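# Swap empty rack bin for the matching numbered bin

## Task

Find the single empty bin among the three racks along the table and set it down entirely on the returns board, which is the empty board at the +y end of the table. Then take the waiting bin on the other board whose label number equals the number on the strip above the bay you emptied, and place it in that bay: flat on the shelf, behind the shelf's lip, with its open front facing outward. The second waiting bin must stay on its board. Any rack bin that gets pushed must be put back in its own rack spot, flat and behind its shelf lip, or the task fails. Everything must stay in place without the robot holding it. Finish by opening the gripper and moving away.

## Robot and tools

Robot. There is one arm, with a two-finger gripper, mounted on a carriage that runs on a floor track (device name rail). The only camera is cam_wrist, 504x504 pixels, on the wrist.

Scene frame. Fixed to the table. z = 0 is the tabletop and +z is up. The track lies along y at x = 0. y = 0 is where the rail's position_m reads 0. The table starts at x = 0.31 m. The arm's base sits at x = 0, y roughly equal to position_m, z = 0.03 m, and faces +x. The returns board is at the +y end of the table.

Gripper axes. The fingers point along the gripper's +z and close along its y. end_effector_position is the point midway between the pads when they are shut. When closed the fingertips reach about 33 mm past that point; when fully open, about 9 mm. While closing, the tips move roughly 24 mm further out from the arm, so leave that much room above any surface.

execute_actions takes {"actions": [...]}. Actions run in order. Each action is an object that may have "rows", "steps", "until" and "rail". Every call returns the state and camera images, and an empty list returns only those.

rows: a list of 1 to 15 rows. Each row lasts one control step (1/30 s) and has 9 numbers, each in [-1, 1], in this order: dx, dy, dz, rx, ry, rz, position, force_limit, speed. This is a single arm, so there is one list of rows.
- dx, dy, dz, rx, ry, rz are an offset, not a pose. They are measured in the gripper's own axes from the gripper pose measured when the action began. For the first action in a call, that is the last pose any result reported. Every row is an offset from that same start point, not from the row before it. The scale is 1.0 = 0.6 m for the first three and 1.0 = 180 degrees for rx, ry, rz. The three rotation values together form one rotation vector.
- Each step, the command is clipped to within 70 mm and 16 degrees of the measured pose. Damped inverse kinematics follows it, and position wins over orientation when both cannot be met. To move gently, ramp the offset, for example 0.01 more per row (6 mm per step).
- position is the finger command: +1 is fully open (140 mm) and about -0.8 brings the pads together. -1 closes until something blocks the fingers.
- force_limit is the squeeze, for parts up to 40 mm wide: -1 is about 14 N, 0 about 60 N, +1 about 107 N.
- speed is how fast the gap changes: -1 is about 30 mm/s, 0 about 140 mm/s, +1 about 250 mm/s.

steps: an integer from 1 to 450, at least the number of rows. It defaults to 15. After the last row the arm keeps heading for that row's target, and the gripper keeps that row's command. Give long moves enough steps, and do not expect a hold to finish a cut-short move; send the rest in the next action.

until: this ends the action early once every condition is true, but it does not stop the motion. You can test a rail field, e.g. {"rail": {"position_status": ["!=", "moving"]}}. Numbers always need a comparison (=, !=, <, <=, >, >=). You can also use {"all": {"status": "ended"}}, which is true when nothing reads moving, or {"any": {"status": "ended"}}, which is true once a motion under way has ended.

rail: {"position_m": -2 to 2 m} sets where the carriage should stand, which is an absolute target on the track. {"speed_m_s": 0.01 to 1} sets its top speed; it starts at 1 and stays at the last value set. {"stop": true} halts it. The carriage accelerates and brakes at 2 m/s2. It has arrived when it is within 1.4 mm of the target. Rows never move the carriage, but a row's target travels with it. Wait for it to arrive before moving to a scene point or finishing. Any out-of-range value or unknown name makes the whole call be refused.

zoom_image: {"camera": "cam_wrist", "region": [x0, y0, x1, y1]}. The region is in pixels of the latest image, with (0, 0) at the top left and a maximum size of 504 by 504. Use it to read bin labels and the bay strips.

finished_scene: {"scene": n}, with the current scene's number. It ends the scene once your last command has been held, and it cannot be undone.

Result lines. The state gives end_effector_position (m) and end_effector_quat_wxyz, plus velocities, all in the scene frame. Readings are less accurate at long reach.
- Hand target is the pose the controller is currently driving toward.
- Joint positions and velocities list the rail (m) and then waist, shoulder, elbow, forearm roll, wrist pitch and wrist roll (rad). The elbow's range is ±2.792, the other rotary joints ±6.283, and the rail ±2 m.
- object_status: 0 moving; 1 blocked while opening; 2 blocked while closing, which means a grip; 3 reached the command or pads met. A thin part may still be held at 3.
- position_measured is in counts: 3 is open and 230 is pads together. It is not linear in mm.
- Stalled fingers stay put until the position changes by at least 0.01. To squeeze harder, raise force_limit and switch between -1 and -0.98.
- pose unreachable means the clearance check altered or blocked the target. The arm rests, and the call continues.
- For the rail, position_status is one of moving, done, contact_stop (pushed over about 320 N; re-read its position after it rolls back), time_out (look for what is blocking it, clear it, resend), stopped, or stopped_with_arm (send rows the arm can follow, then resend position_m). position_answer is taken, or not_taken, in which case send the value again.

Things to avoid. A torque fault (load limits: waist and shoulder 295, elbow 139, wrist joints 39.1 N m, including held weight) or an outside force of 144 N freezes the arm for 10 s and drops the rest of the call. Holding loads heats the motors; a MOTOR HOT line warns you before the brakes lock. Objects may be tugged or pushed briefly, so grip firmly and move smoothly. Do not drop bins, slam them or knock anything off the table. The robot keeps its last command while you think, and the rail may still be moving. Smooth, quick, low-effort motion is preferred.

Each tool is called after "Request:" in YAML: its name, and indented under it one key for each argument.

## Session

Request:
execute_actions:
  actions: []

Scene clock: 0.00 s.
end_effector_position=(+0.8324, -0.4837, +0.3392) position_measured=3 object_status=3 end_effector_quat_wxyz=(-0.435, +0.058, +0.888, +0.140) end_effector_velocity=(+0.000, +0.000, +0.000) end_effector_angular_velocity=(+0.000, +0.000, +0.000)
Joint positions: [-0.346 -0.247  1.107  0.332  0.22   2.636 -1.548]
Joint velocities: [0. 0. 0. 0. 0. 0. 0.]
Hand target: +0.832, -0.484, +0.339; -0.435, +0.058, +0.888, +0.140
rail: position_m=-0.346 position_m_goal=-0.346 speed_m_s=1.00 position_status=done position_answer=taken refusals=0

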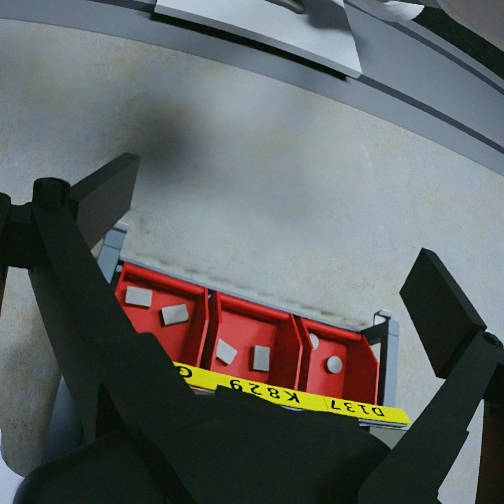

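Request:
execute_actions:
  actions:
    - {"rows":[[0.02,0.01,0,0,-0.01,0.01,1,0,0],[0.05,0.03,0.01,-0.01,-0.02,0.03,1,0,0],[0.08,0.06,0.03,-0.02,-0.04,0.06,1,0,0],[0.353,0.331,0.275,-0.1496,-0.2916,0.421,1,0,0]],"steps":45}
    - {"rail":{"position_m":-1.65},"steps":150,"until":{"rail":{"position_status":["!=","moving"]}}}
    - {"steps":4}

Scene clock: 7.37 s.
end_effector_position=(+0.6220, -1.5532, +0.4496) position_measured=3 object_status=3 end_effector_quat_wxyz=(-0.000, +0.707, +0.707, +0.000) end_effector_velocity=(-0.000, +0.000, +0.000) end_effector_angular_velocity=(-0.000, -0.000, +0.000)
Joint positions: [-1.65   0.099  0.113  1.488  0.001  1.541  0.099]
Joint velocities: [ 0. -0. -0. -0. -0.  0. -0.]
Hand target: +0.622, -1.553, +0.450; -0.000, +0.707, +0.707, +0.000
Off the commanded pose: 0.000 m, 0 deg.
rail: position_m=-1.650 position_m_goal=-1.650 speed_m_s=1.00 position_status=done position_answer=taken refusals=0

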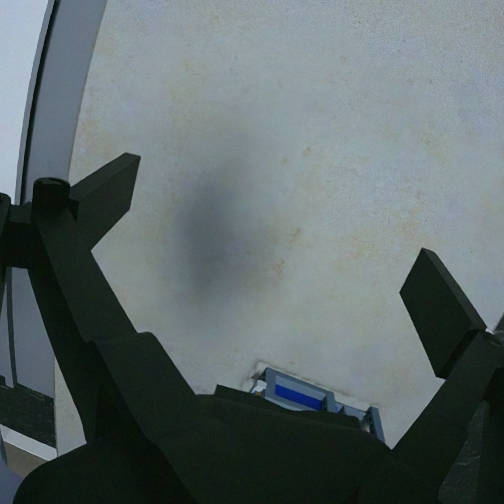

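Request:
execute_actions:
  actions:
    - {"rows":[[-0.02,0,0,0,0,0,1,0,0],[-0.05,0,0,0,0,0,1,0,0],[-0.09,0.01,0,0,0,0,1,0,0],[-0.35,0.08,0,0,0,0,1,0,0]],"rail":{"position_m":-2.0},"steps":35}

Request:
zoom_image:
  camera: "cam_wrist"
  region: [200,20,500,320]

Scene clock: 10.70 s.
end_effector_position=(+0.6702, -2.1130, +0.4495) position_measured=3 object_status=3 end_effector_quat_wxyz=(-0.000, +0.707, +0.707, +0.000) end_effector_velocity=(+0.000, -0.000, -0.000) end_effector_angular_velocity=(+0.000, +0.000, +0.000)
Joint positions: [-2.    -0.218  0.194  1.392  0.001  1.555 -0.219]
Joint velocities: [ 0.  0.  0. -0.  0.  0. -0.]
Hand target: +0.670, -2.113, +0.449; -0.000, +0.707, +0.707, +0.000
Off the commanded pose: 0.000 m, 0 deg.
rail: position_m=-2.000 position_m_goal=-2.000 speed_m_s=1.00 position_status=done position_answer=taken refusals=0

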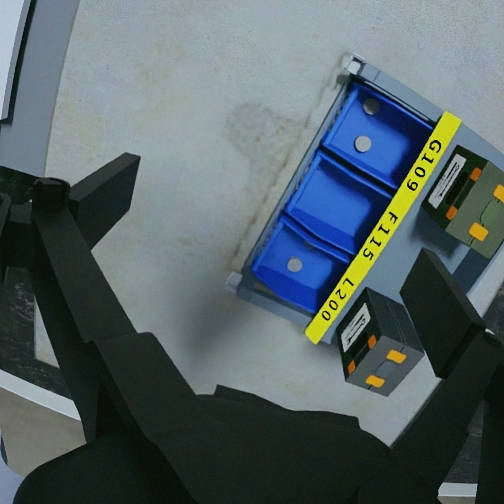

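Region (200, 20, 500, 320) of cam_wrist's 504x504 image, scaled by 1.680, with more detail than that image has.

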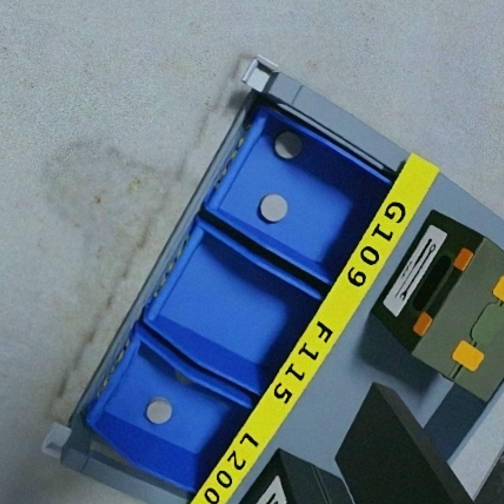

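Request:
execute_actions:
  actions:
    - {"rows":[[0,0,0.02,0,0,0,-0.45,0,0.5],[-0.01,0.01,0.05,0,0,0.01,-0.45,0,0.5],[-0.02,0.02,0.09,0,0,0.02,-0.45,0,0.5],[-0.097,0.095,0.5,0,0,0.053,-0.45,0,0.5]],"steps":36}

Request:
zoom_image:
  camera: "cam_wrist"
  region: [200,40,452,292]

Scene clock: 16.83 s.
end_effector_position=(+0.7272, -2.1710, +0.1494) position_measured=186 object_status=3 end_effector_quat_wxyz=(-0.000, +0.763, +0.646, +0.000) end_effector_velocity=(+0.000, +0.000, -0.000) end_effector_angular_velocity=(+0.001, +0.000, -0.000)
Joint positions: [-2.    -0.277  0.423  1.644  0.001  1.075 -0.112]
Joint velocities: [ 0.    -0.     0.    -0.     0.001 -0.    -0.   ]
Hand target: +0.727, -2.171, +0.149; -0.000, +0.763, +0.646, +0.000
Off the commanded pose: 0.000 m, 0 deg.
rail: position_m=-2.000 position_m_goal=-2.000 speed_m_s=1.00 position_status=done position_answer=taken refusals=0

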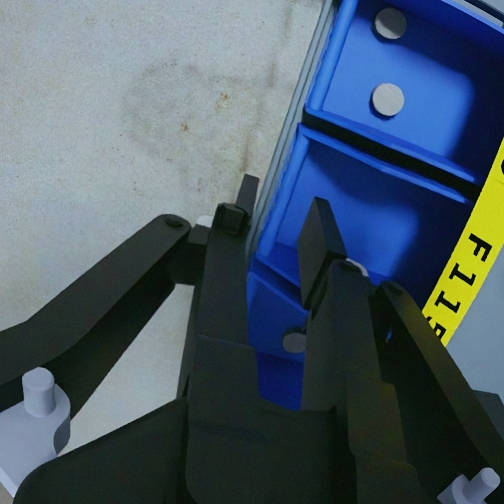

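Region (200, 40, 452, 292) of cam_wrist's 504x504 image, scaled by 2.000, with more detail than that image has.

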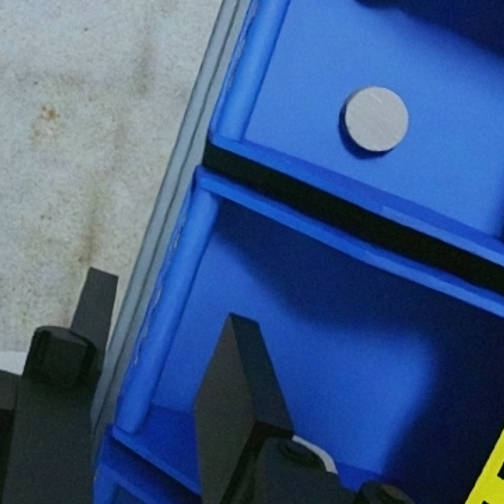

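Request:
execute_actions:
  actions:
    - {"rows":[[-0.005,0.002,0.015,0,0,0,-0.45,0,0],[-0.01,0.004,0.03,0,0,0,-0.45,0,0],[-0.015,0.006,0.05,0,0,0,-0.45,0,0],[-0.018,0.008,0.07,0,0,0,-0.45,0,0],[-0.018,0.008,0.09,0,0,0,-0.45,0,0]],"steps":17}

Request:
zoom_image:
  camera: "cam_wrist"
  region: [200,52,452,304]

Scene clock: 21.83 s.
end_effector_position=(+0.7302, -2.1824, +0.0955) position_measured=186 object_status=3 end_effector_quat_wxyz=(-0.000, +0.763, +0.646, +0.001) end_effector_velocity=(-0.000, -0.000, -0.001) end_effector_angular_velocity=(+0.000, +0.001, -0.000)
Joint positions: [-2.    -0.291  0.475  1.674  0.001  0.992 -0.125]
Joint velocities: [ 0.    -0.     0.001  0.     0.    -0.001 -0.   ]
Hand target: +0.730, -2.182, +0.095; -0.000, +0.763, +0.646, +0.000
Off the commanded pose: 0.000 m, 0 deg.
rail: position_m=-2.000 position_m_goal=-2.000 speed_m_s=1.00 position_status=done position_answer=taken refusals=0

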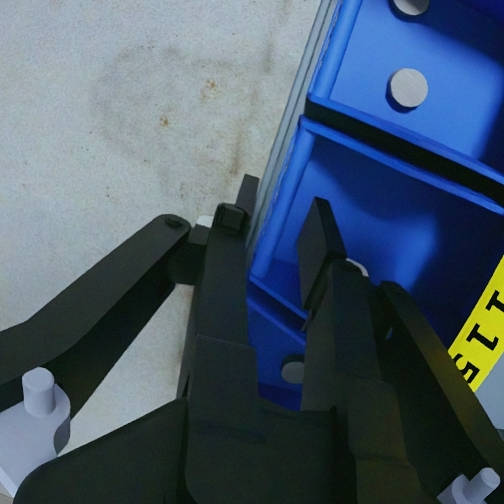

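Region (200, 52, 452, 304) of cam_wrist's 504x504 image, scaled by 2.000, with more detail than that image has.

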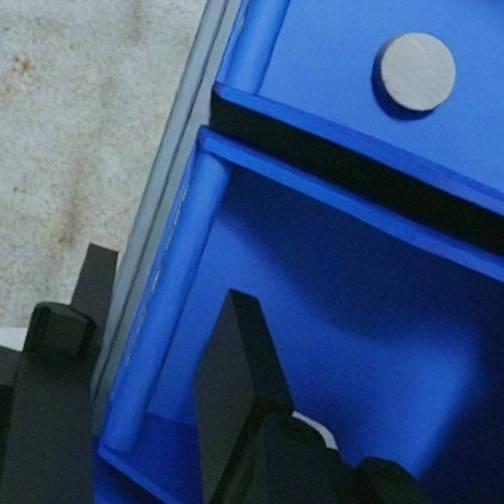

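Request:
execute_actions:
  actions:
    - {"rows":[[0,0.001,0.008,0,0,0,-0.58,0,0],[0,0.001,0.016,0,0,0,-0.58,0,0],[0,0.001,0.024,0,0,0,-0.58,0,0],[0,0.001,0.032,0,0,0,-0.61,0,0],[0,0.001,0.038,0,0,0,-0.61,0,0],[0,0.001,0.043,0,0,0,-0.61,0,0],[0,0.001,0.047,0,0,0,-0.63,0,0]],"steps":17}

Scene clock: 24.87 s.
end_effector_position=(+0.7307, -2.1826, +0.0673) position_measured=209 object_status=0 end_effector_quat_wxyz=(-0.000, +0.763, +0.646, +0.000) end_effector_velocity=(-0.000, +0.000, -0.000) end_effector_angular_velocity=(+0.000, +0.000, -0.000)
Joint positions: [-2.    -0.291  0.502  1.692  0.001  0.948 -0.125]
Joint velocities: [ 0.     0.     0.     0.     0.    -0.001 -0.   ]
Hand target: +0.731, -2.182, +0.067; -0.000, +0.763, +0.646, +0.001
Off the commanded pose: 0.000 m, 0 deg.
rail: position_m=-2.000 position_m_goal=-2.000 speed_m_s=1.00 position_status=done position_answer=taken refusals=0

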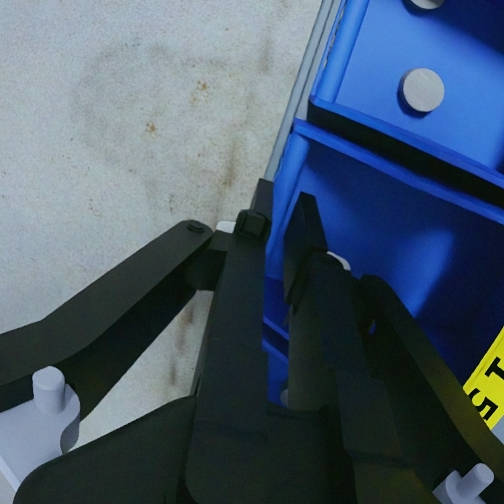

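Request:
execute_actions:
  actions:
    - {"rows":[[0,-0.003,0,0,0,0,-0.63,0,0],[0,-0.005,0.001,0,0,0,-0.63,0,0],[0,-0.005,0.003,0,0,0,-0.63,0,0],[0,-0.005,0.005,0,0,0,-0.63,0,0]],"steps":11}

Request:
zoom_image:
  camera: "cam_wrist"
  region: [220,80,420,280]

Scene clock: 28.03 s.
end_effector_position=(+0.7279, -2.1819, +0.0644) position_measured=209 object_status=3 end_effector_quat_wxyz=(-0.000, +0.763, +0.646, +0.001) end_effector_velocity=(-0.001, -0.001, -0.001) end_effector_angular_velocity=(+0.000, +0.000, -0.001)
Joint positions: [-2.    -0.291  0.501  1.7    0.001  0.94  -0.126]
Joint velocities: [ 0.    -0.002  0.001  0.001  0.    -0.001 -0.   ]
Hand target: +0.728, -2.182, +0.064; -0.000, +0.763, +0.646, +0.000
Off the commanded pose: 0.000 m, 0 deg.
rail: position_m=-2.000 position_m_goal=-2.000 speed_m_s=1.00 position_status=done position_answer=taken refusals=0

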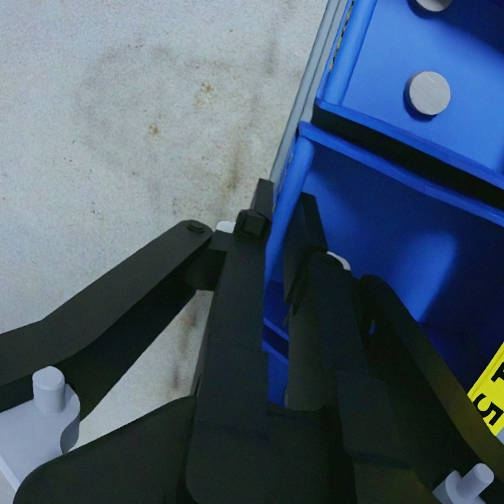

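Region (220, 80, 420, 280) of cam_wrist's 504x504 image, scaled by 2.520, with more detail than that image has.

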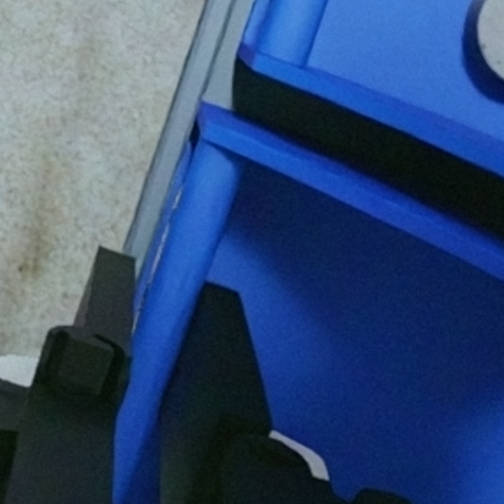

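Request:
execute_actions:
  actions:
    - {"rows":[[0,0.003,0.002,0,0,0,-0.63,1,-0.5],[0,0.003,0.002,0,0,0,-0.63,1,-0.5],[0,0.003,0.002,0,0,0,-0.63,1,-0.5],[0,0.003,0.002,0,0,0,-0.63,1,-0.5],[0,0.003,0.002,0,0,0,-1,1,-0.5]],"steps":20}
    - {"rows":[[0,0.001,-0.004,0,0,0,-1,1,-0.5],[0,0.002,-0.008,0,0,0,-1,1,-0.5],[0,0.002,-0.012,0,0,0,-1,1,-0.5],[0,0.002,-0.016,0,0,0,-1,1,-0.5],[0,0.002,-0.02,0,0,0,-1,1,-0.5],[0,0.002,-0.024,0,0,0,-1,1,-0.5],[0,0.002,-0.028,0,0,0,-1,1,-0.5],[0,0.002,-0.033,0,0,0,-1,1,-0.5],[0,0.002,-0.033,0,0,0,-1,1,-0.5],[0,0.002,-0.033,0,0,0,-1,1,-0.5],[0,0,-0.033,0,0,0,-1,1,-0.5],[0,-0.003,-0.033,0,0,0,-1,1,-0.5],[0,-0.007,-0.033,0,0,0,-1,1,-0.5],[0,-0.011,-0.033,0,0,0,-1,1,-0.5],[0,-0.015,-0.033,0,0,0,-1,1,-0.5]],"steps":23}

Scene clock: 33.73 s.
end_effector_position=(+0.7209, -2.1807, +0.0831) position_measured=225 object_status=2 end_effector_quat_wxyz=(-0.000, +0.763, +0.646, +0.000) end_effector_velocity=(-0.001, -0.001, -0.000) end_effector_angular_velocity=(+0.000, +0.000, -0.001)
Joint positions: [-2.    -0.292  0.474  1.703  0.001  0.964 -0.127]
Joint velocities: [ 0.    -0.001 -0.001  0.002 -0.    -0.001 -0.   ]
Hand target: +0.721, -2.181, +0.083; -0.000, +0.763, +0.646, +0.000
Off the commanded pose: 0.000 m, 0 deg.
rail: position_m=-2.000 position_m_goal=-2.000 speed_m_s=1.00 position_status=done position_answer=taken refusals=0

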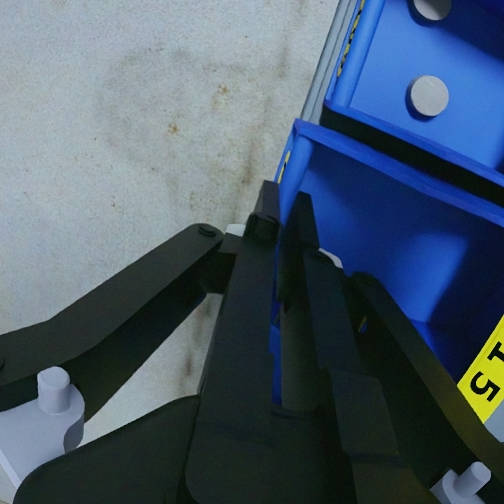

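Clear of the lip. Pulling it out fully.

Request:
execute_actions:
  actions:
    - {"rows":[[0,-0.008,0,0,0,0,-1,1,-0.5],[0,-0.02,0,0,0,0,-1,1,-0.5],[0,-0.035,0,0,0,0,-1,1,-0.5],[0,-0.055,0,0,0,0,-1,1,-0.5],[0,-0.075,0,0,0,0,-1,1,-0.5],[0,-0.095,0,0,0,0,-1,1,-0.5],[0,-0.115,0,0,0,0,-1,1,-0.5],[0,-0.135,0,0,0,0,-1,1,-0.5],[0,-0.155,0,0,0,0,-1,1,-0.5],[0,-0.175,-0.003,0,0,0,-1,1,-0.5],[0,-0.195,-0.006,0,0,0,-1,1,-0.5],[0,-0.215,-0.01,0,0,0,-1,1,-0.5],[0,-0.235,-0.015,0,0,0,-1,1,-0.5],[0,-0.26,-0.02,0,0,0,-1,1,-0.5],[0,-0.333,-0.027,0,0,0,-1,1,-0.5]],"steps":30}

Scene clock: 37.77 s.
end_effector_position=(+0.5239, -2.1479, +0.0993) position_measured=225 object_status=2 end_effector_quat_wxyz=(-0.000, +0.763, +0.646, +0.000) end_effector_velocity=(-0.001, +0.000, +0.000) end_effector_angular_velocity=(+0.001, -0.000, -0.001)
Joint positions: [-2.    -0.339  0.187  2.083  0.001  0.871 -0.174]
Joint velocities: [ 0.    -0.    -0.002  0.001  0.001  0.    -0.   ]
Hand target: +0.524, -2.148, +0.099; -0.000, +0.763, +0.646, +0.000
Off the commanded pose: 0.000 m, 0 deg.
rail: position_m=-2.000 position_m_goal=-2.000 speed_m_s=1.00 position_status=done position_answer=taken refusals=0

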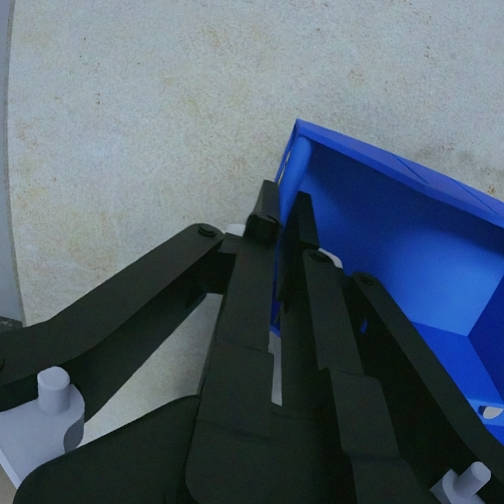

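Request:
execute_actions:
  actions:
    - {"rows":[[0,0,-0.01,0,0,0,-1,1,-0.5],[0,0,-0.025,0,0,0,-1,1,-0.5],[0,0,-0.045,0,0,0,-1,1,-0.5],[0,0,-0.07,0,0,0,-1,1,-0.5],[0,0,-0.1,0,0,-0.01,-1,1,-0.5],[0,0,-0.13,0,0,-0.02,-1,1,-0.5],[0,0,-0.62,0,0,-0.053,-1,1,-0.5]],"steps":18}
    - {"rail":{"position_m":2.0},"steps":60}
    - {"rows":[[0.02,0.01,0,0,0,0,-1,1,-0.5],[0.04,0.02,0,0,0,0,-1,1,-0.5],[0.07,0.035,0,0,0,0,-1,1,-0.5],[0.1,0.05,0,0,0,0,-1,1,-0.5],[0.73,0.39,0,0,0,0,-1,1,-0.5]],"steps":120,"until":{"rail":{"position_status":["!=","moving"]}}}
    - {"steps":5}

Scene clock: 46.07 s.
end_effector_position=(+0.7571, +2.2905, +0.4713) position_measured=226 object_status=2 end_effector_quat_wxyz=(-0.000, +0.707, +0.708, +0.000) end_effector_velocity=(+0.000, -0.000, +0.000) end_effector_angular_velocity=(-0.000, -0.000, -0.000)
Joint positions: [2.    0.324 0.422 1.049 0.001 1.67  0.323]
Joint velocities: [ 0. -0.  0. -0. -0. -0. -0.]
Hand target: +0.757, +2.290, +0.471; -0.000, +0.707, +0.707, +0.000
Off the commanded pose: 0.001 m, 0 deg.
rail: position_m=2.000 position_m_goal=2.000 speed_m_s=1.00 position_status=done position_answer=taken refusals=0

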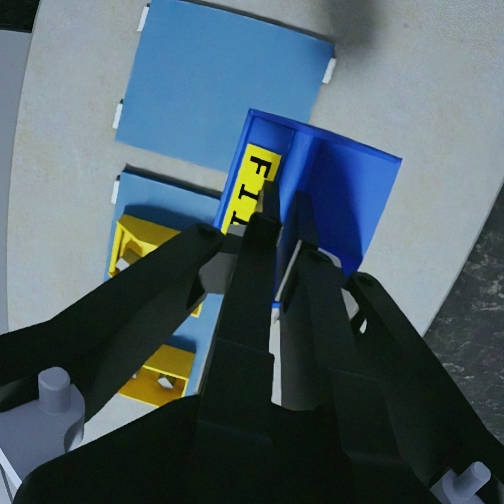

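The bin has pivoted and now hangs by its rim bead. I'll lower it slowly over the board, tilting the hand so it lands on its rear bottom edge.

Request:
execute_actions:
  actions:
    - {"rows":[[0,0,0.005,0,0,0,-1,1,-0.5],[0,-0.003,0.012,-0.003,0,0,-1,1,-0.5],[0,-0.006,0.022,-0.008,0,0,-1,1,-0.5],[0,-0.009,0.034,-0.014,0,0,-1,1,-0.5],[0,-0.012,0.046,-0.02,0,0,-1,1,-0.5],[0,-0.015,0.058,-0.026,0,0,-1,1,-0.5],[0,-0.018,0.07,-0.032,0,0,-1,1,-0.5],[0.003,-0.021,0.082,-0.038,0,0,-1,1,-0.5],[0.006,-0.024,0.094,-0.044,0,0,-1,1,-0.5],[0.009,-0.027,0.106,-0.05,0,0,-1,1,-0.5],[0.012,-0.03,0.118,-0.056,0,0,-1,1,-0.5],[0.015,-0.035,0.13,-0.062,0,0,-1,1,-0.5],[0.018,-0.04,0.142,-0.068,0,0,-1,1,-0.5],[0.02,-0.045,0.154,-0.074,0,0,-1,1,-0.5],[0.02,-0.05,0.166,-0.0833,0,0,-1,1,-0.5]],"steps":26}

Scene clock: 55.57 s.
end_effector_position=(+0.7272, +2.3025, +0.3719) position_measured=226 object_status=2 end_effector_quat_wxyz=(+0.092, +0.701, +0.701, +0.093) end_effector_velocity=(-0.000, -0.000, -0.001) end_effector_angular_velocity=(-0.001, -0.006, -0.002)
Joint positions: [ 2.     0.392  0.255  1.477 -0.106  1.169  0.421]
Joint velocities: [ 0.     0.002 -0.002  0.006 -0.005 -0.009  0.005]
Hand target: +0.727, +2.303, +0.372; +0.092, +0.701, +0.701, +0.093
Off the commanded pose: 0.000 m, 0 deg.
rail: position_m=2.000 position_m_goal=2.000 speed_m_s=1.00 position_status=done position_answer=taken refusals=0

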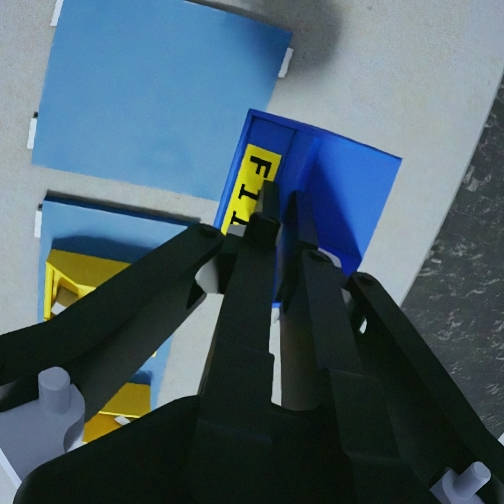

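Request:
execute_actions:
  actions:
    - {"rows":[[0,-0.004,0.004,0,0,0,-1,1,-0.5],[0,-0.01,0.01,0,0,0,-1,1,-0.5],[0,-0.018,0.018,0,0,0,-1,1,-0.5],[0,-0.028,0.028,0,0,0,-1,1,-0.5],[0,-0.038,0.038,0,0,0,-1,1,-0.5],[0,-0.048,0.048,0,0,0,-1,1,-0.5],[0,-0.058,0.058,0,0,0,-1,1,-0.5],[0,-0.068,0.068,0,0,0,-1,1,-0.5],[0,-0.078,0.078,0,0,0,-1,1,-0.5],[0,-0.088,0.088,0,0,0,-1,1,-0.5],[0,-0.098,0.098,0,0,0,-1,1,-0.5],[0,-0.108,0.108,0,0,0,-1,1,-0.5],[0,-0.118,0.118,0,0,0,-1,1,-0.5],[0,-0.128,0.128,0,0,0,-1,1,-0.5],[0,-0.137,0.133,0,0,0,-1,1,-0.5]],"steps":24}
    - {"rows":[[0,-0.004,0.004,-0.004,0,0,-1,1,-0.5],[0,-0.01,0.01,-0.01,0,0,-1,1,-0.5],[0,-0.018,0.018,-0.018,0,0,-1,1,-0.5],[0,-0.028,0.028,-0.026,0,0,-1,1,-0.5],[0,-0.038,0.038,-0.034,0,0,-1,1,-0.5],[0,-0.048,0.048,-0.042,0,0,-1,1,-0.5],[0,-0.058,0.058,-0.05,0,0,-1,1,-0.5],[0,-0.068,0.068,-0.058,0,0,-1,1,-0.5],[0,-0.078,0.078,-0.066,0,0,-1,1,-0.5],[0,-0.088,0.088,-0.074,0,0,-1,1,-0.5],[0,-0.098,0.098,-0.082,0,0,-1,1,-0.5],[0,-0.108,0.108,-0.09,0,0,-1,1,-0.5],[0,-0.118,0.116,-0.098,0,0,-1,1,-0.5],[0,-0.128,0.124,-0.105,0,0,-1,1,-0.5],[0,-0.137,0.13,-0.111,0,0,-1,1,-0.5]],"steps":30}

Scene clock: 66.37 s.
end_effector_position=(+0.6093, +2.3024, +0.1773) position_measured=226 object_status=2 end_effector_quat_wxyz=(+0.211, +0.674, +0.675, +0.213) end_effector_velocity=(-0.001, -0.001, -0.002) end_effector_angular_velocity=(-0.015, -0.023, -0.018)
Joint positions: [ 2.     0.557  0.125  2.117 -0.723  0.47   1.138]
Joint velocities: [ 0.     0.018  0.004  0.009 -0.095  0.01   0.11 ]
Hand target: +0.609, +2.302, +0.177; +0.212, +0.674, +0.675, +0.213
Off the commanded pose: 0.000 m, 0 deg.
rail: position_m=2.000 position_m_goal=2.000 speed_m_s=1.00 position_status=done position_answer=taken refusals=0

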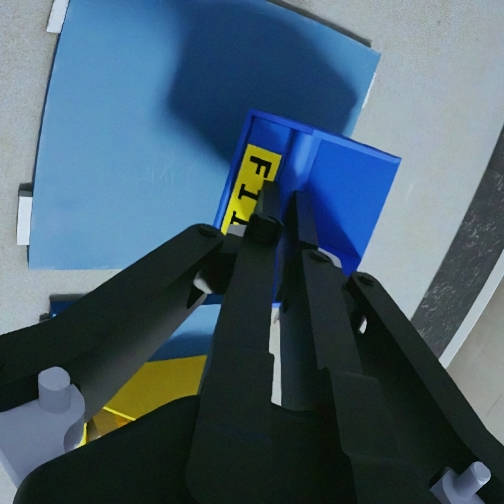

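Request:
execute_actions:
  actions:
    - {"rows":[[0,-0.005,0.003,0,0,0,-1,1,-0.5],[0,-0.011,0.006,0,0,0,-1,1,-0.5],[0,-0.016,0.01,0,0,0,-1,1,-0.5],[0,-0.022,0.013,0,0,0,-1,1,-0.5],[0,-0.027,0.016,0,0,0,-1,1,-0.5],[0,-0.033,0.019,0,0,0,-1,1,-0.5],[0,-0.038,0.022,0,0,0,-1,1,-0.5],[0,-0.044,0.026,0,0,0,-1,1,-0.5],[0,-0.049,0.029,0,0,0,-1,1,-0.5],[0,-0.055,0.032,0,0,0,-1,1,-0.5],[0,-0.06,0.035,0,0,0,-1,1,-0.5],[0,-0.066,0.038,0,0,0,-1,1,-0.5],[0,-0.071,0.042,0,0,0,-1,1,-0.5],[0,-0.077,0.045,0,0,0,-1,1,-0.5],[0,-0.0825,0.048,0,0,0,-1,1,-0.5]],"steps":24}

Scene clock: 71.03 s.
end_effector_position=(+0.5852, +2.3024, +0.1254) position_measured=227 object_status=2 end_effector_quat_wxyz=(+0.211, +0.674, +0.675, +0.213) end_effector_velocity=(-0.000, -0.000, -0.001) end_effector_angular_velocity=(-0.001, -0.005, -0.002)
Joint positions: [ 2.     0.582  0.164  2.194 -0.915  0.404  1.368]
Joint velocities: [ 0.     0.002  0.001  0.003 -0.02  -0.001  0.023]
Hand target: +0.585, +2.302, +0.125; +0.211, +0.674, +0.675, +0.213
Off the commanded pose: 0.000 m, 0 deg.
rail: position_m=2.000 position_m_goal=2.000 speed_m_s=1.00 position_status=done position_answer=taken refusals=0

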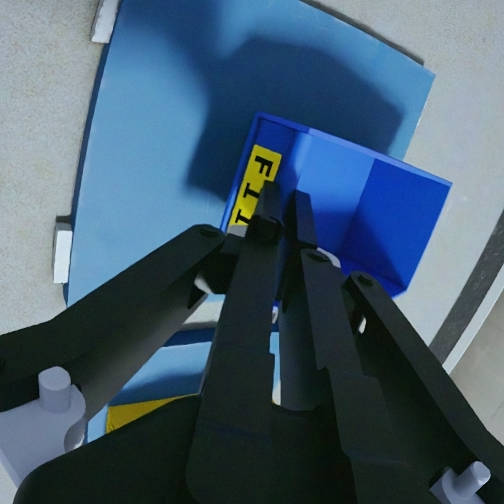

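Request:
execute_actions:
  actions:
    - {"rows":[[0,-0.005,0.003,0,0,0,-1,1,-0.5],[0,-0.011,0.006,0,0,0,-1,1,-0.5],[0,-0.016,0.01,0,0,0,-1,1,-0.5],[0,-0.022,0.013,0,0,0,-1,1,-0.5],[0,-0.027,0.016,0,0,0,-1,1,-0.5],[0,-0.033,0.02,0,0,0,-1,1,-0.5],[0,-0.038,0.023,0,0,0,-1,1,-0.5],[0,-0.044,0.027,0,0,0,-1,1,-0.5],[0,-0.049,0.03,0,0,0,-1,1,-0.5],[0,-0.054,0.0335,0,0,0,-1,1,-0.5]],"steps":19}

Scene clock: 74.43 s.
end_effector_position=(+0.5701, +2.3025, +0.0905) position_measured=235 object_status=3 end_effector_quat_wxyz=(+0.211, +0.674, +0.675, +0.213) end_effector_velocity=(-0.000, -0.000, -0.001) end_effector_angular_velocity=(-0.000, -0.007, -0.002)
Joint positions: [ 2.     0.599  0.2    2.24  -1.084  0.37   1.565]
Joint velocities: [ 0.     0.003  0.002  0.004 -0.033 -0.     0.037]
Hand target: +0.570, +2.302, +0.090; +0.211, +0.674, +0.675, +0.213
Off the commanded pose: 0.000 m, 0 deg.
rail: position_m=2.000 position_m_goal=2.000 speed_m_s=1.00 position_status=done position_answer=taken refusals=0

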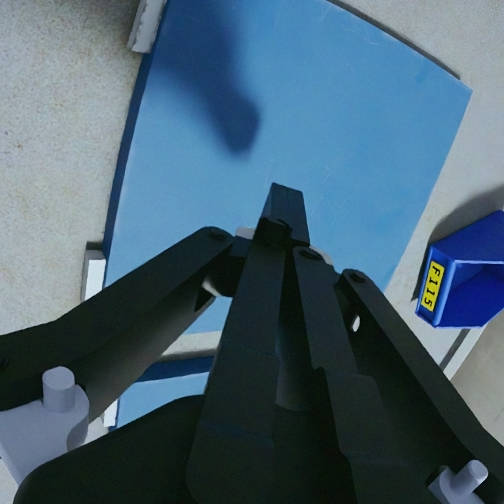

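The bead squeezed out and the bin slid off the far side of the board. I'll move above it to locate it.

Request:
execute_actions:
  actions:
    - {"rows":[[0,0.01,-0.02,0.01,0,0,0.3,0,0],[0,0.03,-0.04,0.02,0,0,0.3,0,0],[0,0.06,-0.07,0.04,0,0,0.3,0,0],[-0.05,0.56,-0.135,0.1935,0,0,1,0,0]],"steps":40}

Scene clock: 78.20 s.
end_effector_position=(+0.7995, +2.2728, +0.3488) position_measured=3 object_status=3 end_effector_quat_wxyz=(-0.000, +0.706, +0.708, +0.001) end_effector_velocity=(+0.003, +0.001, +0.003) end_effector_angular_velocity=(-0.005, +0.018, +0.000)
Joint positions: [2.    0.287 0.481 1.181 0.002 1.478 0.285]
Joint velocities: [ 0.     0.     0.016 -0.029  0.     0.032 -0.   ]
Hand target: +0.800, +2.273, +0.349; -0.001, +0.706, +0.708, +0.001
Off the commanded pose: 0.000 m, 0 deg.
rail: position_m=2.000 position_m_goal=2.000 speed_m_s=1.00 position_status=done position_answer=taken refusals=0

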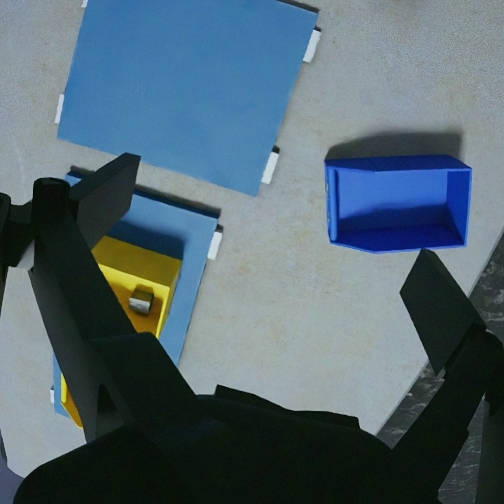

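Request:
execute_actions:
  actions:
    - {"rows":[[0,0.01,0.02,0,0,-0.01,-0.45,0,0.5],[-0.01,0.02,0.05,0,0,-0.03,-0.45,0,0.5],[-0.02,0.03,0.09,0,0,-0.05,-0.45,0,0.5],[-0.105,0.148,0.365,0,0,-0.133,-0.45,0,0.5]],"steps":32}

Request:
zoom_image:
  camera: "cam_wrist"
  region: [200,52,452,304]

Scene clock: 82.27 s.
end_effector_position=(+0.8888, +2.2104, +0.1298) position_measured=186 object_status=3 end_effector_quat_wxyz=(-0.000, +0.544, +0.839, +0.001) end_effector_velocity=(+0.000, -0.000, -0.000) end_effector_angular_velocity=(-0.000, +0.000, -0.000)
Joint positions: [ 2.     0.194  0.682  1.258  0.002  1.2   -0.227]
Joint velocities: [ 0.    -0.     0.001 -0.     0.    -0.    -0.   ]
Hand target: +0.889, +2.210, +0.130; -0.000, +0.544, +0.839, +0.001
Off the commanded pose: 0.000 m, 0 deg.
rail: position_m=2.000 position_m_goal=2.000 speed_m_s=1.00 position_status=done position_answer=taken refusals=0

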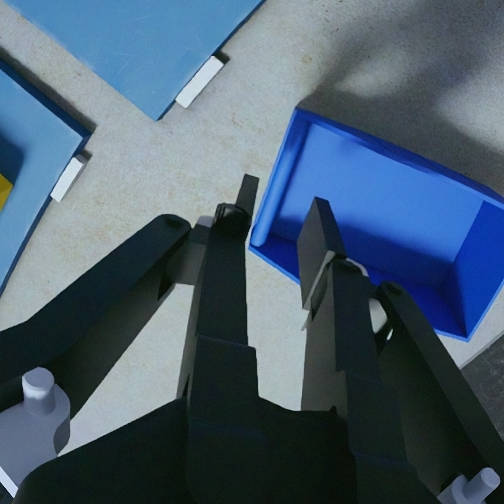

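Region (200, 52, 452, 304) of cam_wrist's 504x504 image, scaled by 2.000, with more detail than that image has.

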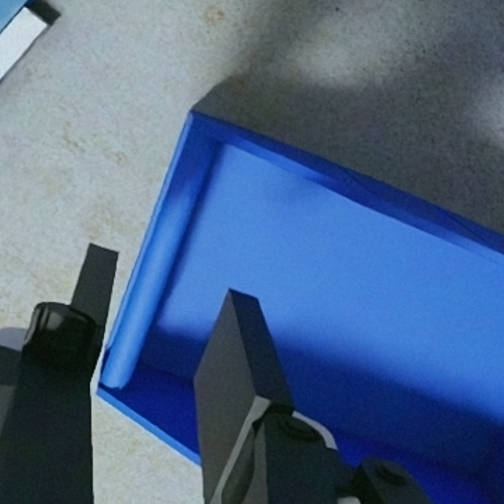

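Request:
execute_actions:
  actions:
    - {"rows":[[0,-0.002,0.01,0,0,0,-0.5,0,0],[0,-0.002,0.025,0,0,0,-0.5,0,0],[0,-0.002,0.04,0,0,0,-0.5,0,0],[0,-0.002,0.055,0,0,0,-0.5,0,0],[0,-0.002,0.07,0,0,0,-0.5,0,0],[0,-0.002,0.085,0,0,0,-0.5,0,0],[0,-0.002,0.1,0,0,0,-0.5,0,0],[0,-0.002,0.115,0,0,0,-0.5,0,0],[0,-0.002,0.132,0,0,0,-0.5,0,0]],"steps":21}
    - {"rows":[[0,0,0,0,0,0,-1,1,-0.5]],"steps":20}
    - {"rows":[[0,0,-0.005,0,0,0,-1,1,-0.5],[0,0,-0.012,0,0,0,-1,1,-0.5],[0,0,-0.022,0,0,0,-1,1,-0.5],[0,0,-0.034,0,0,0,-1,1,-0.5],[0,0,-0.046,0,0,0,-1,1,-0.5],[0,0,-0.058,0,0,0,-1,1,-0.5],[0,0,-0.07,0,0,0,-1,1,-0.5],[0,0,-0.085,0,0,0,-1,1,-0.5],[0,0,-0.1,0,0,0.01,-1,1,-0.5],[0,0,-0.1,0,0,0.025,-1,1,-0.5],[0,0,-0.1,0,0,0.045,-1,1,-0.5],[0,0,-0.1,0,0,0.065,-1,1,-0.5],[0,0,-0.1,0,0,0.085,-1,1,-0.5],[0,0,-0.1,0,0,0.105,-1,1,-0.5],[0,0,-0.1,0,0,0.134,-1,1,-0.5]],"steps":26}

Scene clock: 92.27 s.
end_effector_position=(+0.8878, +2.2097, +0.1108) position_measured=224 object_status=2 end_effector_quat_wxyz=(-0.001, +0.707, +0.707, +0.002) end_effector_velocity=(-0.000, +0.001, -0.001) end_effector_angular_velocity=(-0.009, +0.001, -0.012)
Joint positions: [2.    0.193 0.692 1.277 0.003 1.171 0.193]
Joint velocities: [ 0.     0.004  0.002 -0.002 -0.01   0.003  0.02 ]
Hand target: +0.888, +2.210, +0.111; -0.000, +0.707, +0.707, +0.001
Off the commanded pose: 0.000 m, 0 deg.
rail: position_m=2.000 position_m_goal=2.000 speed_m_s=1.00 position_status=done position_answer=taken refusals=0

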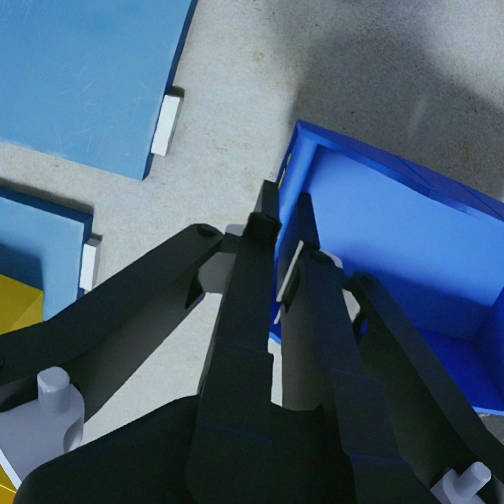

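Request:
execute_actions:
  actions:
    - {"rows":[[0.01,0,0,0,0,0,-1,1,-0.5],[0.025,-0.005,0,0,0,0,-1,1,-0.5],[0.045,-0.01,0,0,0,0,-1,1,-0.5],[0.065,-0.02,0,0,0,0,-1,1,-0.5],[0.085,-0.03,0,0,0,0,-1,1,-0.5],[0.105,-0.045,0,0,0,0,-1,1,-0.5],[0.125,-0.06,0,0,0,0,-1,1,-0.5],[0.14,-0.08,0,0,0,0,-1,1,-0.5],[0.155,-0.1,0,0,0,0,-1,1,-0.5],[0.165,-0.12,0,0,0,0,-1,1,-0.5],[0.165,-0.145,0,0,0,0,-1,1,-0.5],[0.165,-0.17,0,0,0,0,-1,1,-0.5],[0.165,-0.2,0,0,0,0,-1,1,-0.5],[0.165,-0.23,0,0,0,0,-1,1,-0.5],[0.165,-0.497,0.02,0,0,0,-1,1,-0.5]],"steps":38}
    - {"rows":[[0,0,0.006,0,0,0,-1,1,-0.5],[0,0,0.012,0,0,0,-1,1,-0.5],[0,0,0.018,0,0,0,-1,1,-0.5],[0,0,0.024,0,0,0,-1,1,-0.5],[0,0,0.03,0,0,0,-1,1,-0.5],[0,0,0.035,0,0,0,-1,1,-0.5]],"steps":14}

Scene clock: 98.03 s.
end_effector_position=(+0.5897, +2.3088, +0.0778) position_measured=224 object_status=2 end_effector_quat_wxyz=(-0.001, +0.707, +0.707, +0.002) end_effector_velocity=(-0.000, +0.000, -0.001) end_effector_angular_velocity=(-0.000, +0.000, +0.000)
Joint positions: [2.    0.43  0.375 1.87  0.003 0.894 0.429]
Joint velocities: [ 0.     0.     0.001  0.001  0.    -0.002  0.   ]
Hand target: +0.590, +2.309, +0.078; -0.001, +0.707, +0.707, +0.002
Off the commanded pose: 0.000 m, 0 deg.
rail: position_m=2.000 position_m_goal=2.000 speed_m_s=1.00 position_status=done position_answer=taken refusals=0

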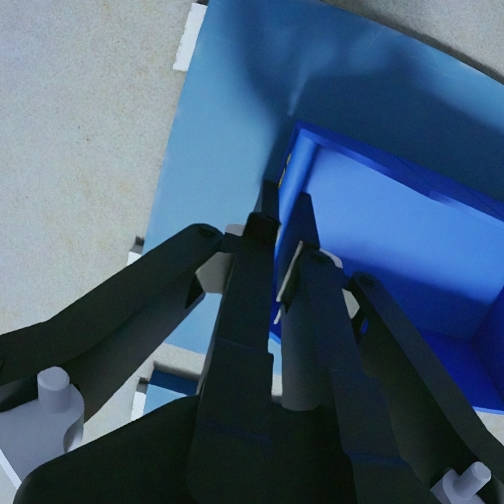

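Request:
execute_actions:
  actions:
    - {"rows":[[0,0,0.002,0,0,0,-1,1,-0.5],[0,0,0.004,0,0,0,-1,1,-0.5],[0,0,0.006,0,0,0,-1,1,-0.5],[0,0,0.008,0,0,0,-1,1,-0.5]],"steps":10}

Scene clock: 101.03 s.
end_effector_position=(+0.5897, +2.3088, +0.0730) position_measured=224 object_status=2 end_effector_quat_wxyz=(-0.001, +0.707, +0.707, +0.002) end_effector_velocity=(+0.000, +0.000, -0.001) end_effector_angular_velocity=(+0.000, -0.000, -0.000)
Joint positions: [2.    0.43  0.38  1.873 0.003 0.885 0.429]
Joint velocities: [ 0.    -0.     0.001  0.001 -0.    -0.002  0.   ]
Hand target: +0.590, +2.309, +0.073; -0.001, +0.707, +0.707, +0.002
Off the commanded pose: 0.000 m, 0 deg.
rail: position_m=2.000 position_m_goal=2.000 speed_m_s=1.00 position_status=done position_answer=taken refusals=0

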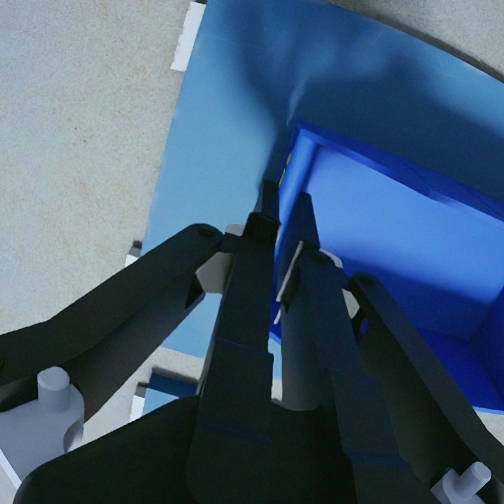

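Request:
execute_actions:
  actions:
    - {"rows":[[0,0,0.002,0,0,0,-1,1,-0.5],[0,0,0.004,0,0,0,-1,1,-0.5],[0,0,0.005,0,0,0,-1,1,-0.5]],"steps":8}

Scene clock: 105.83 s.
end_effector_position=(+0.5897, +2.3088, +0.0701) position_measured=224 object_status=2 end_effector_quat_wxyz=(-0.001, +0.707, +0.707, +0.002) end_effector_velocity=(+0.000, +0.000, -0.001) end_effector_angular_velocity=(+0.000, -0.001, -0.000)
Joint positions: [2.    0.43  0.383 1.875 0.003 0.88  0.429]
Joint velocities: [ 0.     0.     0.001  0.001  0.    -0.003 -0.   ]
Hand target: +0.590, +2.309, +0.070; -0.001, +0.707, +0.707, +0.002
Off the commanded pose: 0.000 m, 0 deg.
rail: position_m=2.000 position_m_goal=2.000 speed_m_s=1.00 position_status=done position_answer=taken refusals=0

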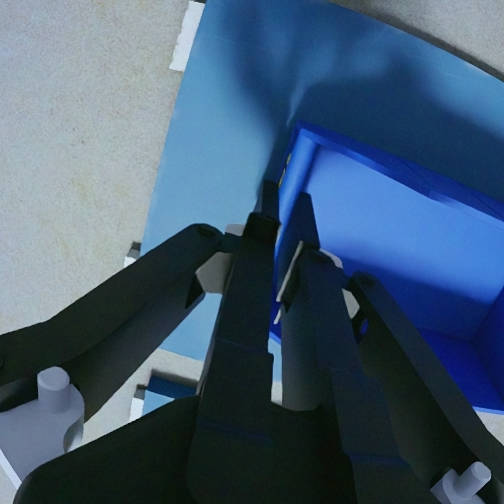

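Request:
execute_actions:
  actions:
    - {"rows":[[0,0,0.002,0,0,0,-1,1,-0.5],[0,0,0.004,0,0,0,-1,1,-0.5]],"steps":7}
    - {"rows":[[0,0,0,0,0,0,-0.5,0,-0.5]],"steps":12}
    - {"rows":[[0,0,-0.02,0,0,0,-0.5,0,0],[0,0,-0.04,0,0,0,-0.5,0,0],[0,0,-0.07,0,0,0,-0.5,0,0],[0,0,-0.1,0,0,0,-0.5,0,0],[0,0,-0.13,0,0,0,-0.5,0,0],[0,0,-0.16,0,0,0,-0.5,0,0],[0,-0.03,-0.2,0,0,0,-0.5,0,0],[0,-0.22,-0.3,0,0,0,-0.5,0,0]],"steps":20}
    - {"rail":{"position_m":1.72},"steps":26}

Request:
zoom_image:
  camera: "cam_wrist"
  region: [252,20,504,272]

Scene clock: 111.00 s.
end_effector_position=(+0.4574, +2.0282, +0.2477) position_measured=192 object_status=3 end_effector_quat_wxyz=(-0.001, +0.707, +0.707, +0.002) end_effector_velocity=(+0.000, +0.001, -0.000) end_effector_angular_velocity=(-0.000, +0.001, +0.000)
Joint positions: [1.72  0.53  0.059 1.919 0.002 1.161 0.529]
Joint velocities: [ 0.001  0.     0.001  0.    -0.     0.    -0.   ]
Hand target: +0.457, +2.029, +0.248; -0.001, +0.707, +0.707, +0.002
Off the commanded pose: 0.000 m, 0 deg.
rail: position_m=1.720 position_m_goal=1.720 speed_m_s=1.00 position_status=done position_answer=taken refusals=0

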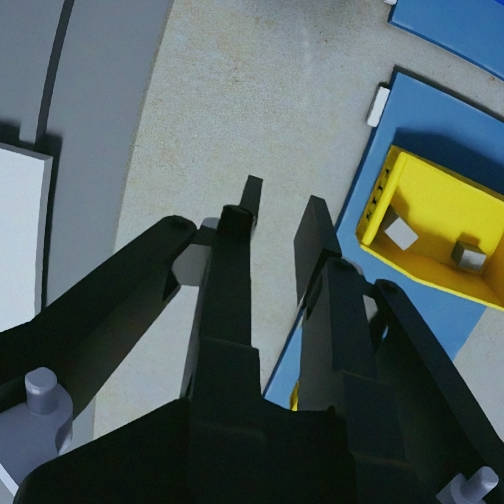

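Region (252, 20, 504, 272) of cam_wrist's 504x504 image, scaled by 2.000, with more detail than that image has.

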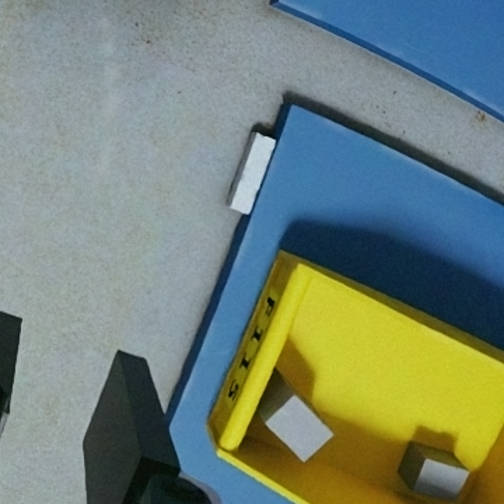

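Request:
execute_actions:
  actions:
    - {"rows":[[0,0.02,0.02,0,0,0,-0.45,0,0],[0,0.04,0.04,0,0,0,-0.45,0,0],[-0.01,0.07,0.07,0,0,-0.01,-0.45,0,0],[-0.022,0.183,0.18,0,0,-0.013,-0.45,0,0]],"steps":24}

Request:
zoom_image:
  camera: "cam_wrist"
  region: [200,52,452,304]

Scene clock: 115.53 s.
end_effector_position=(+0.5673, +2.0153, +0.1399) position_measured=186 object_status=3 end_effector_quat_wxyz=(-0.001, +0.693, +0.721, +0.002) end_effector_velocity=(+0.000, -0.000, -0.000) end_effector_angular_velocity=(-0.000, +0.001, -0.000)
Joint positions: [1.72  0.425 0.278 1.873 0.003 0.988 0.384]
Joint velocities: [ 0.    -0.     0.001 -0.     0.    -0.    -0.   ]
Hand target: +0.567, +2.016, +0.140; -0.001, +0.693, +0.721, +0.002
Off the commanded pose: 0.000 m, 0 deg.
rail: position_m=1.720 position_m_goal=1.720 speed_m_s=1.00 position_status=done position_answer=taken refusals=0

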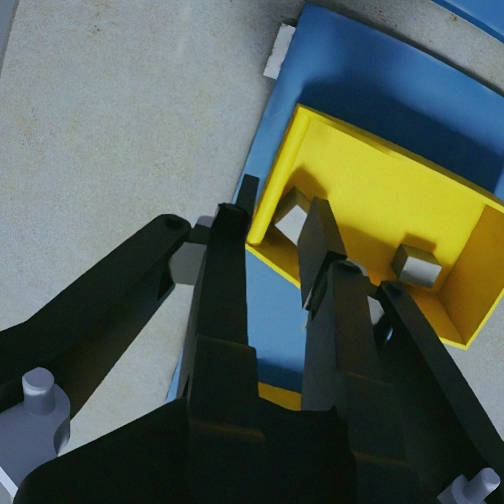

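Region (200, 52, 452, 304) of cam_wrist's 504x504 image, scaled by 2.000, with more detail than that image has.

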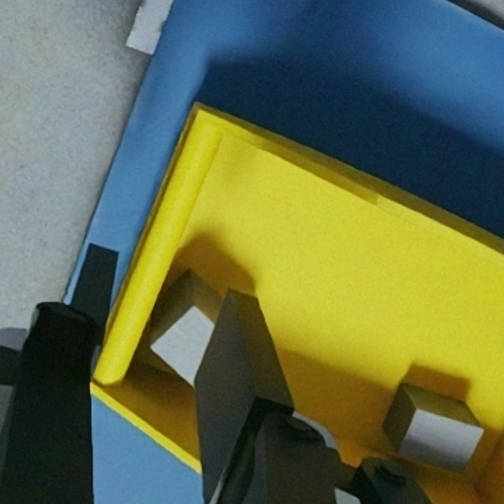

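Request:
execute_actions:
  actions:
    - {"rows":[[0.006,-0.002,0.01,0,0,0.005,-0.55,0,0],[0.012,-0.003,0.02,0,0,0.011,-0.55,0,0],[0.018,-0.003,0.035,0,0,0.011,-0.55,0,0],[0.018,-0.003,0.05,0,0,0.011,-0.55,0,0],[0.018,-0.003,0.065,0,0,0.011,-0.55,0,0],[0.018,-0.003,0.08,0,0,0.011,-0.55,0,0],[0.018,-0.003,0.092,0,0,0.011,-0.58,0,0],[0.018,-0.003,0.102,0,0,0.011,-0.58,0,0],[0.018,-0.003,0.11,0,0,0.011,-0.58,0,0],[0.018,-0.003,0.116,0,0,0.011,-0.58,0,0]],"steps":22}
    - {"rows":[[0,0,0,0,0,0,-1,1,-0.5]],"steps":18}
    - {"rows":[[0,0,-0.005,0,0,0,-1,1,-0.5],[0,0,-0.01,0,0,0,-1,1,-0.5],[0,0,-0.02,0,0,0,-1,1,-0.5],[0,0,-0.03,0,0,0,-1,1,-0.5],[0,0,-0.042,0,0,0,-1,1,-0.5],[0,0,-0.056,0,0,0,-1,1,-0.5],[0,0,-0.07,0,0,0,-1,1,-0.5],[0,0,-0.085,0,0,0,-1,1,-0.5],[0,0,-0.1,0,0,0,-1,1,-0.5],[0,0,-0.115,0,0,0,-1,1,-0.5],[0,0,-0.13,0,0,0,-1,1,-0.5],[0,0,-0.145,0,0,0,-1,1,-0.5],[0,0,-0.16,0,0,0,-1,1,-0.5],[0,0,-0.175,0,0,0,-1,1,-0.5],[0,0,-0.19,0,0,0,-1,1,-0.5]],"steps":24}

Scene clock: 124.37 s.
end_effector_position=(+0.5649, +2.0260, +0.1841) position_measured=224 object_status=2 end_effector_quat_wxyz=(-0.001, +0.705, +0.709, +0.002) end_effector_velocity=(+0.000, +0.000, +0.002) end_effector_angular_velocity=(+0.000, -0.000, +0.000)
Joint positions: [1.72  0.442 0.244 1.826 0.002 1.069 0.435]
Joint velocities: [ 0.    -0.    -0.001 -0.003 -0.     0.005  0.   ]
Hand target: +0.565, +2.026, +0.184; -0.001, +0.705, +0.709, +0.002
Off the commanded pose: 0.000 m, 0 deg.
rail: position_m=1.720 position_m_goal=1.720 speed_m_s=1.00 position_status=done position_answer=taken refusals=0

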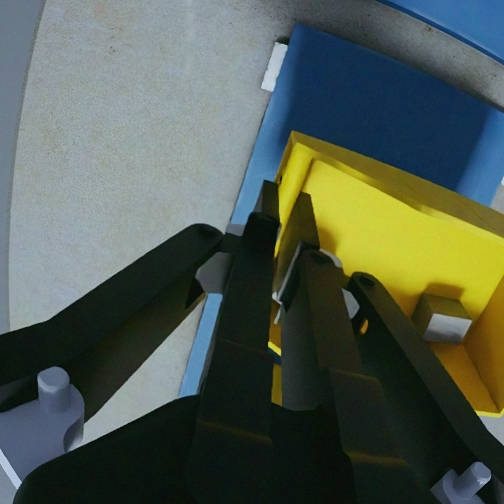

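Request:
execute_actions:
  actions:
    - {"rows":[[0,0,-0.008,0,0,0,-1,1,-0.5],[0,0,-0.02,0,0,0,-1,1,-0.5],[0,0,-0.035,0,0,0,-1,1,-0.5],[0,-0.005,-0.055,0,0,0,-1,1,-0.5],[0,-0.01,-0.075,0,0,0,-1,1,-0.5],[0,-0.015,-0.1,0,0,0,-1,1,-0.5],[0,-0.02,-0.125,0,0,0,-1,1,-0.5],[0,-0.025,-0.15,0,0,0,-1,1,-0.5],[0,-0.03,-0.175,0,0,0,-1,1,-0.5],[0,-0.035,-0.2,0,0,0,-1,1,-0.5],[0,-0.04,-0.225,0,0,0,-1,1,-0.5],[0,-0.05,-0.25,0,0,0,-1,1,-0.5],[0,-0.055,-0.275,0,0,0,-1,1,-0.5],[0,-0.06,-0.3,0,0,0,-1,1,-0.5],[0,-0.071,-0.35,0,0,0,-1,1,-0.5]],"steps":18}
    - {"rail":{"position_m":-2.0},"steps":30}
    - {"rows":[[-0.01,0,0,0,0,0,-1,1,-0.5],[-0.02,0,0,0,0,0,-1,1,-0.5],[-0.035,0,0,0,0,0,-1,1,-0.5],[-0.05,0,0,0,0,0.005,-1,1,-0.5],[-0.07,0,0,0,0,0.01,-1,1,-0.5],[-0.09,0,0,0,0,0.015,-1,1,-0.5],[-0.115,0,0,0,0,0.02,-1,1,-0.5],[-0.14,0,0,0,0,0.025,-1,1,-0.5],[-0.17,0,0,0,0,0.03,-1,1,-0.5],[-0.2,0,0,0,0,0.035,-1,1,-0.5],[-0.7475,0,0,0,0,0.0547,-1,1,-0.5]],"steps":150,"until":{"rail":{"position_status":["!=","moving"]}}}
    - {"steps":5}

Scene clock: 137.27 s.
end_effector_position=(+0.5251, -2.1434, +0.3931) position_measured=224 object_status=2 end_effector_quat_wxyz=(-0.001, +0.763, +0.646, +0.002) end_effector_velocity=(-0.000, -0.000, -0.000) end_effector_angular_velocity=(-0.000, +0.000, -0.000)
Joint positions: [-2.    -0.332 -0.017  1.726  0.003  1.432 -0.166]
Joint velocities: [ 0. -0.  0.  0. -0. -0.  0.]
Hand target: +0.525, -2.143, +0.393; -0.000, +0.763, +0.646, +0.002
Off the commanded pose: 0.001 m, 0 deg.
rail: position_m=-2.000 position_m_goal=-2.000 speed_m_s=1.00 position_status=done position_answer=taken refusals=0

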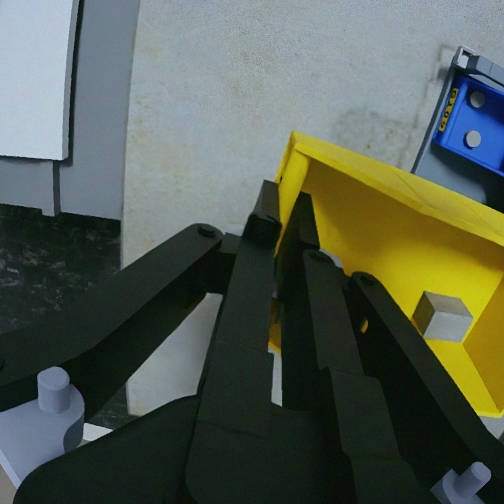

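Request:
execute_actions:
  actions:
    - {"rows":[[0,0,0.01,0,0,0,-1,1,-0.5],[0,0,0.02,0,0,0,-1,1,-0.5],[0,0,0.035,0,0,0,-1,1,-0.5],[0,0,0.055,0,0,0,-1,1,-0.5],[0,0,0.08,0,0,0,-1,1,-0.5],[0,0,0.11,0,0,0,-1,1,-0.5],[0,0,0.14,0,0,0,-1,1,-0.5],[0.0015,0,0.492,0,0,0,-1,1,-0.5]],"steps":36}

Scene clock: 142.13 s.
end_effector_position=(+0.5255, -2.1418, +0.0978) position_measured=224 object_status=2 end_effector_quat_wxyz=(-0.001, +0.763, +0.646, +0.002) end_effector_velocity=(+0.000, -0.000, -0.000) end_effector_angular_velocity=(+0.000, +0.000, -0.000)
Joint positions: [-2.    -0.329  0.189  2.085  0.004  0.868 -0.165]
Joint velocities: [ 0.     0.     0.001  0.     0.    -0.     0.   ]
Hand target: +0.526, -2.142, +0.098; -0.000, +0.763, +0.646, +0.002
Off the commanded pose: 0.000 m, 0 deg.
rail: position_m=-2.000 position_m_goal=-2.000 speed_m_s=1.00 position_status=done position_answer=taken refusals=0

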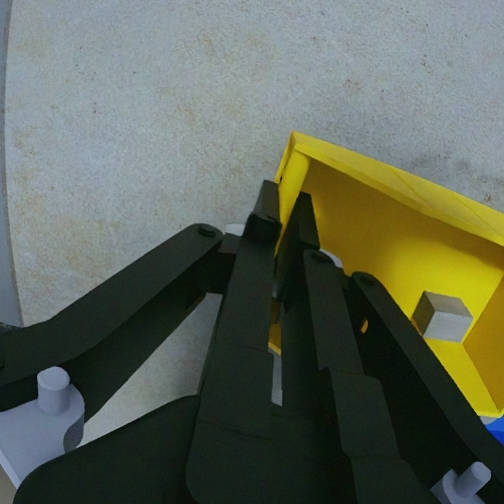

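Request:
execute_actions:
  actions:
    - {"rows":[[-0.001,0.01,0,0,0,0,-1,1,-0.5],[-0.001,0.02,0,0,0,0,-1,1,-0.5],[-0.001,0.032,0,0,0,0,-1,1,-0.5],[-0.001,0.044,0,0,0,0,-1,1,-0.5],[-0.001,0.056,0,0,0,0,-1,1,-0.5],[-0.001,0.068,0,0,0,0,-1,1,-0.5],[-0.001,0.08,0,0,0,0,-1,1,-0.5],[-0.001,0.092,0.002,0,0,0,-1,1,-0.5],[-0.001,0.104,0.004,0,0,0,-1,1,-0.5],[-0.001,0.116,0.007,0,0,0,-1,1,-0.5],[-0.001,0.128,0.01,0,0,0,-1,1,-0.5],[-0.001,0.14,0.014,0,0,0,-1,1,-0.5],[-0.001,0.152,0.018,0,0,0,-1,1,-0.5],[-0.001,0.164,0.022,0,0,0,-1,1,-0.5],[-0.001,0.175,0.027,0,0,0,-1,1,-0.5]],"steps":25}

Scene clock: 146.97 s.
end_effector_position=(+0.6289, -2.1596, +0.0817) position_measured=224 object_status=2 end_effector_quat_wxyz=(-0.001, +0.763, +0.646, +0.002) end_effector_velocity=(+0.001, -0.000, -0.000) end_effector_angular_velocity=(+0.000, +0.000, -0.000)
Joint positions: [-2.    -0.303  0.35   1.9    0.004  0.892 -0.14 ]
Joint velocities: [ 0.     0.     0.002 -0.002 -0.     0.     0.   ]
Hand target: +0.629, -2.160, +0.082; -0.001, +0.763, +0.646, +0.002
Off the commanded pose: 0.000 m, 0 deg.
rail: position_m=-2.000 position_m_goal=-2.000 speed_m_s=1.00 position_status=done position_answer=taken refusals=0

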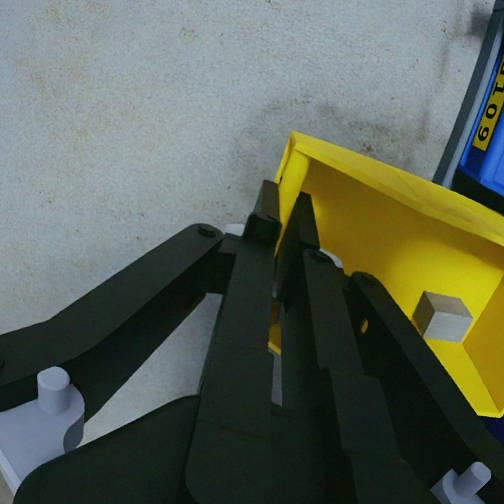

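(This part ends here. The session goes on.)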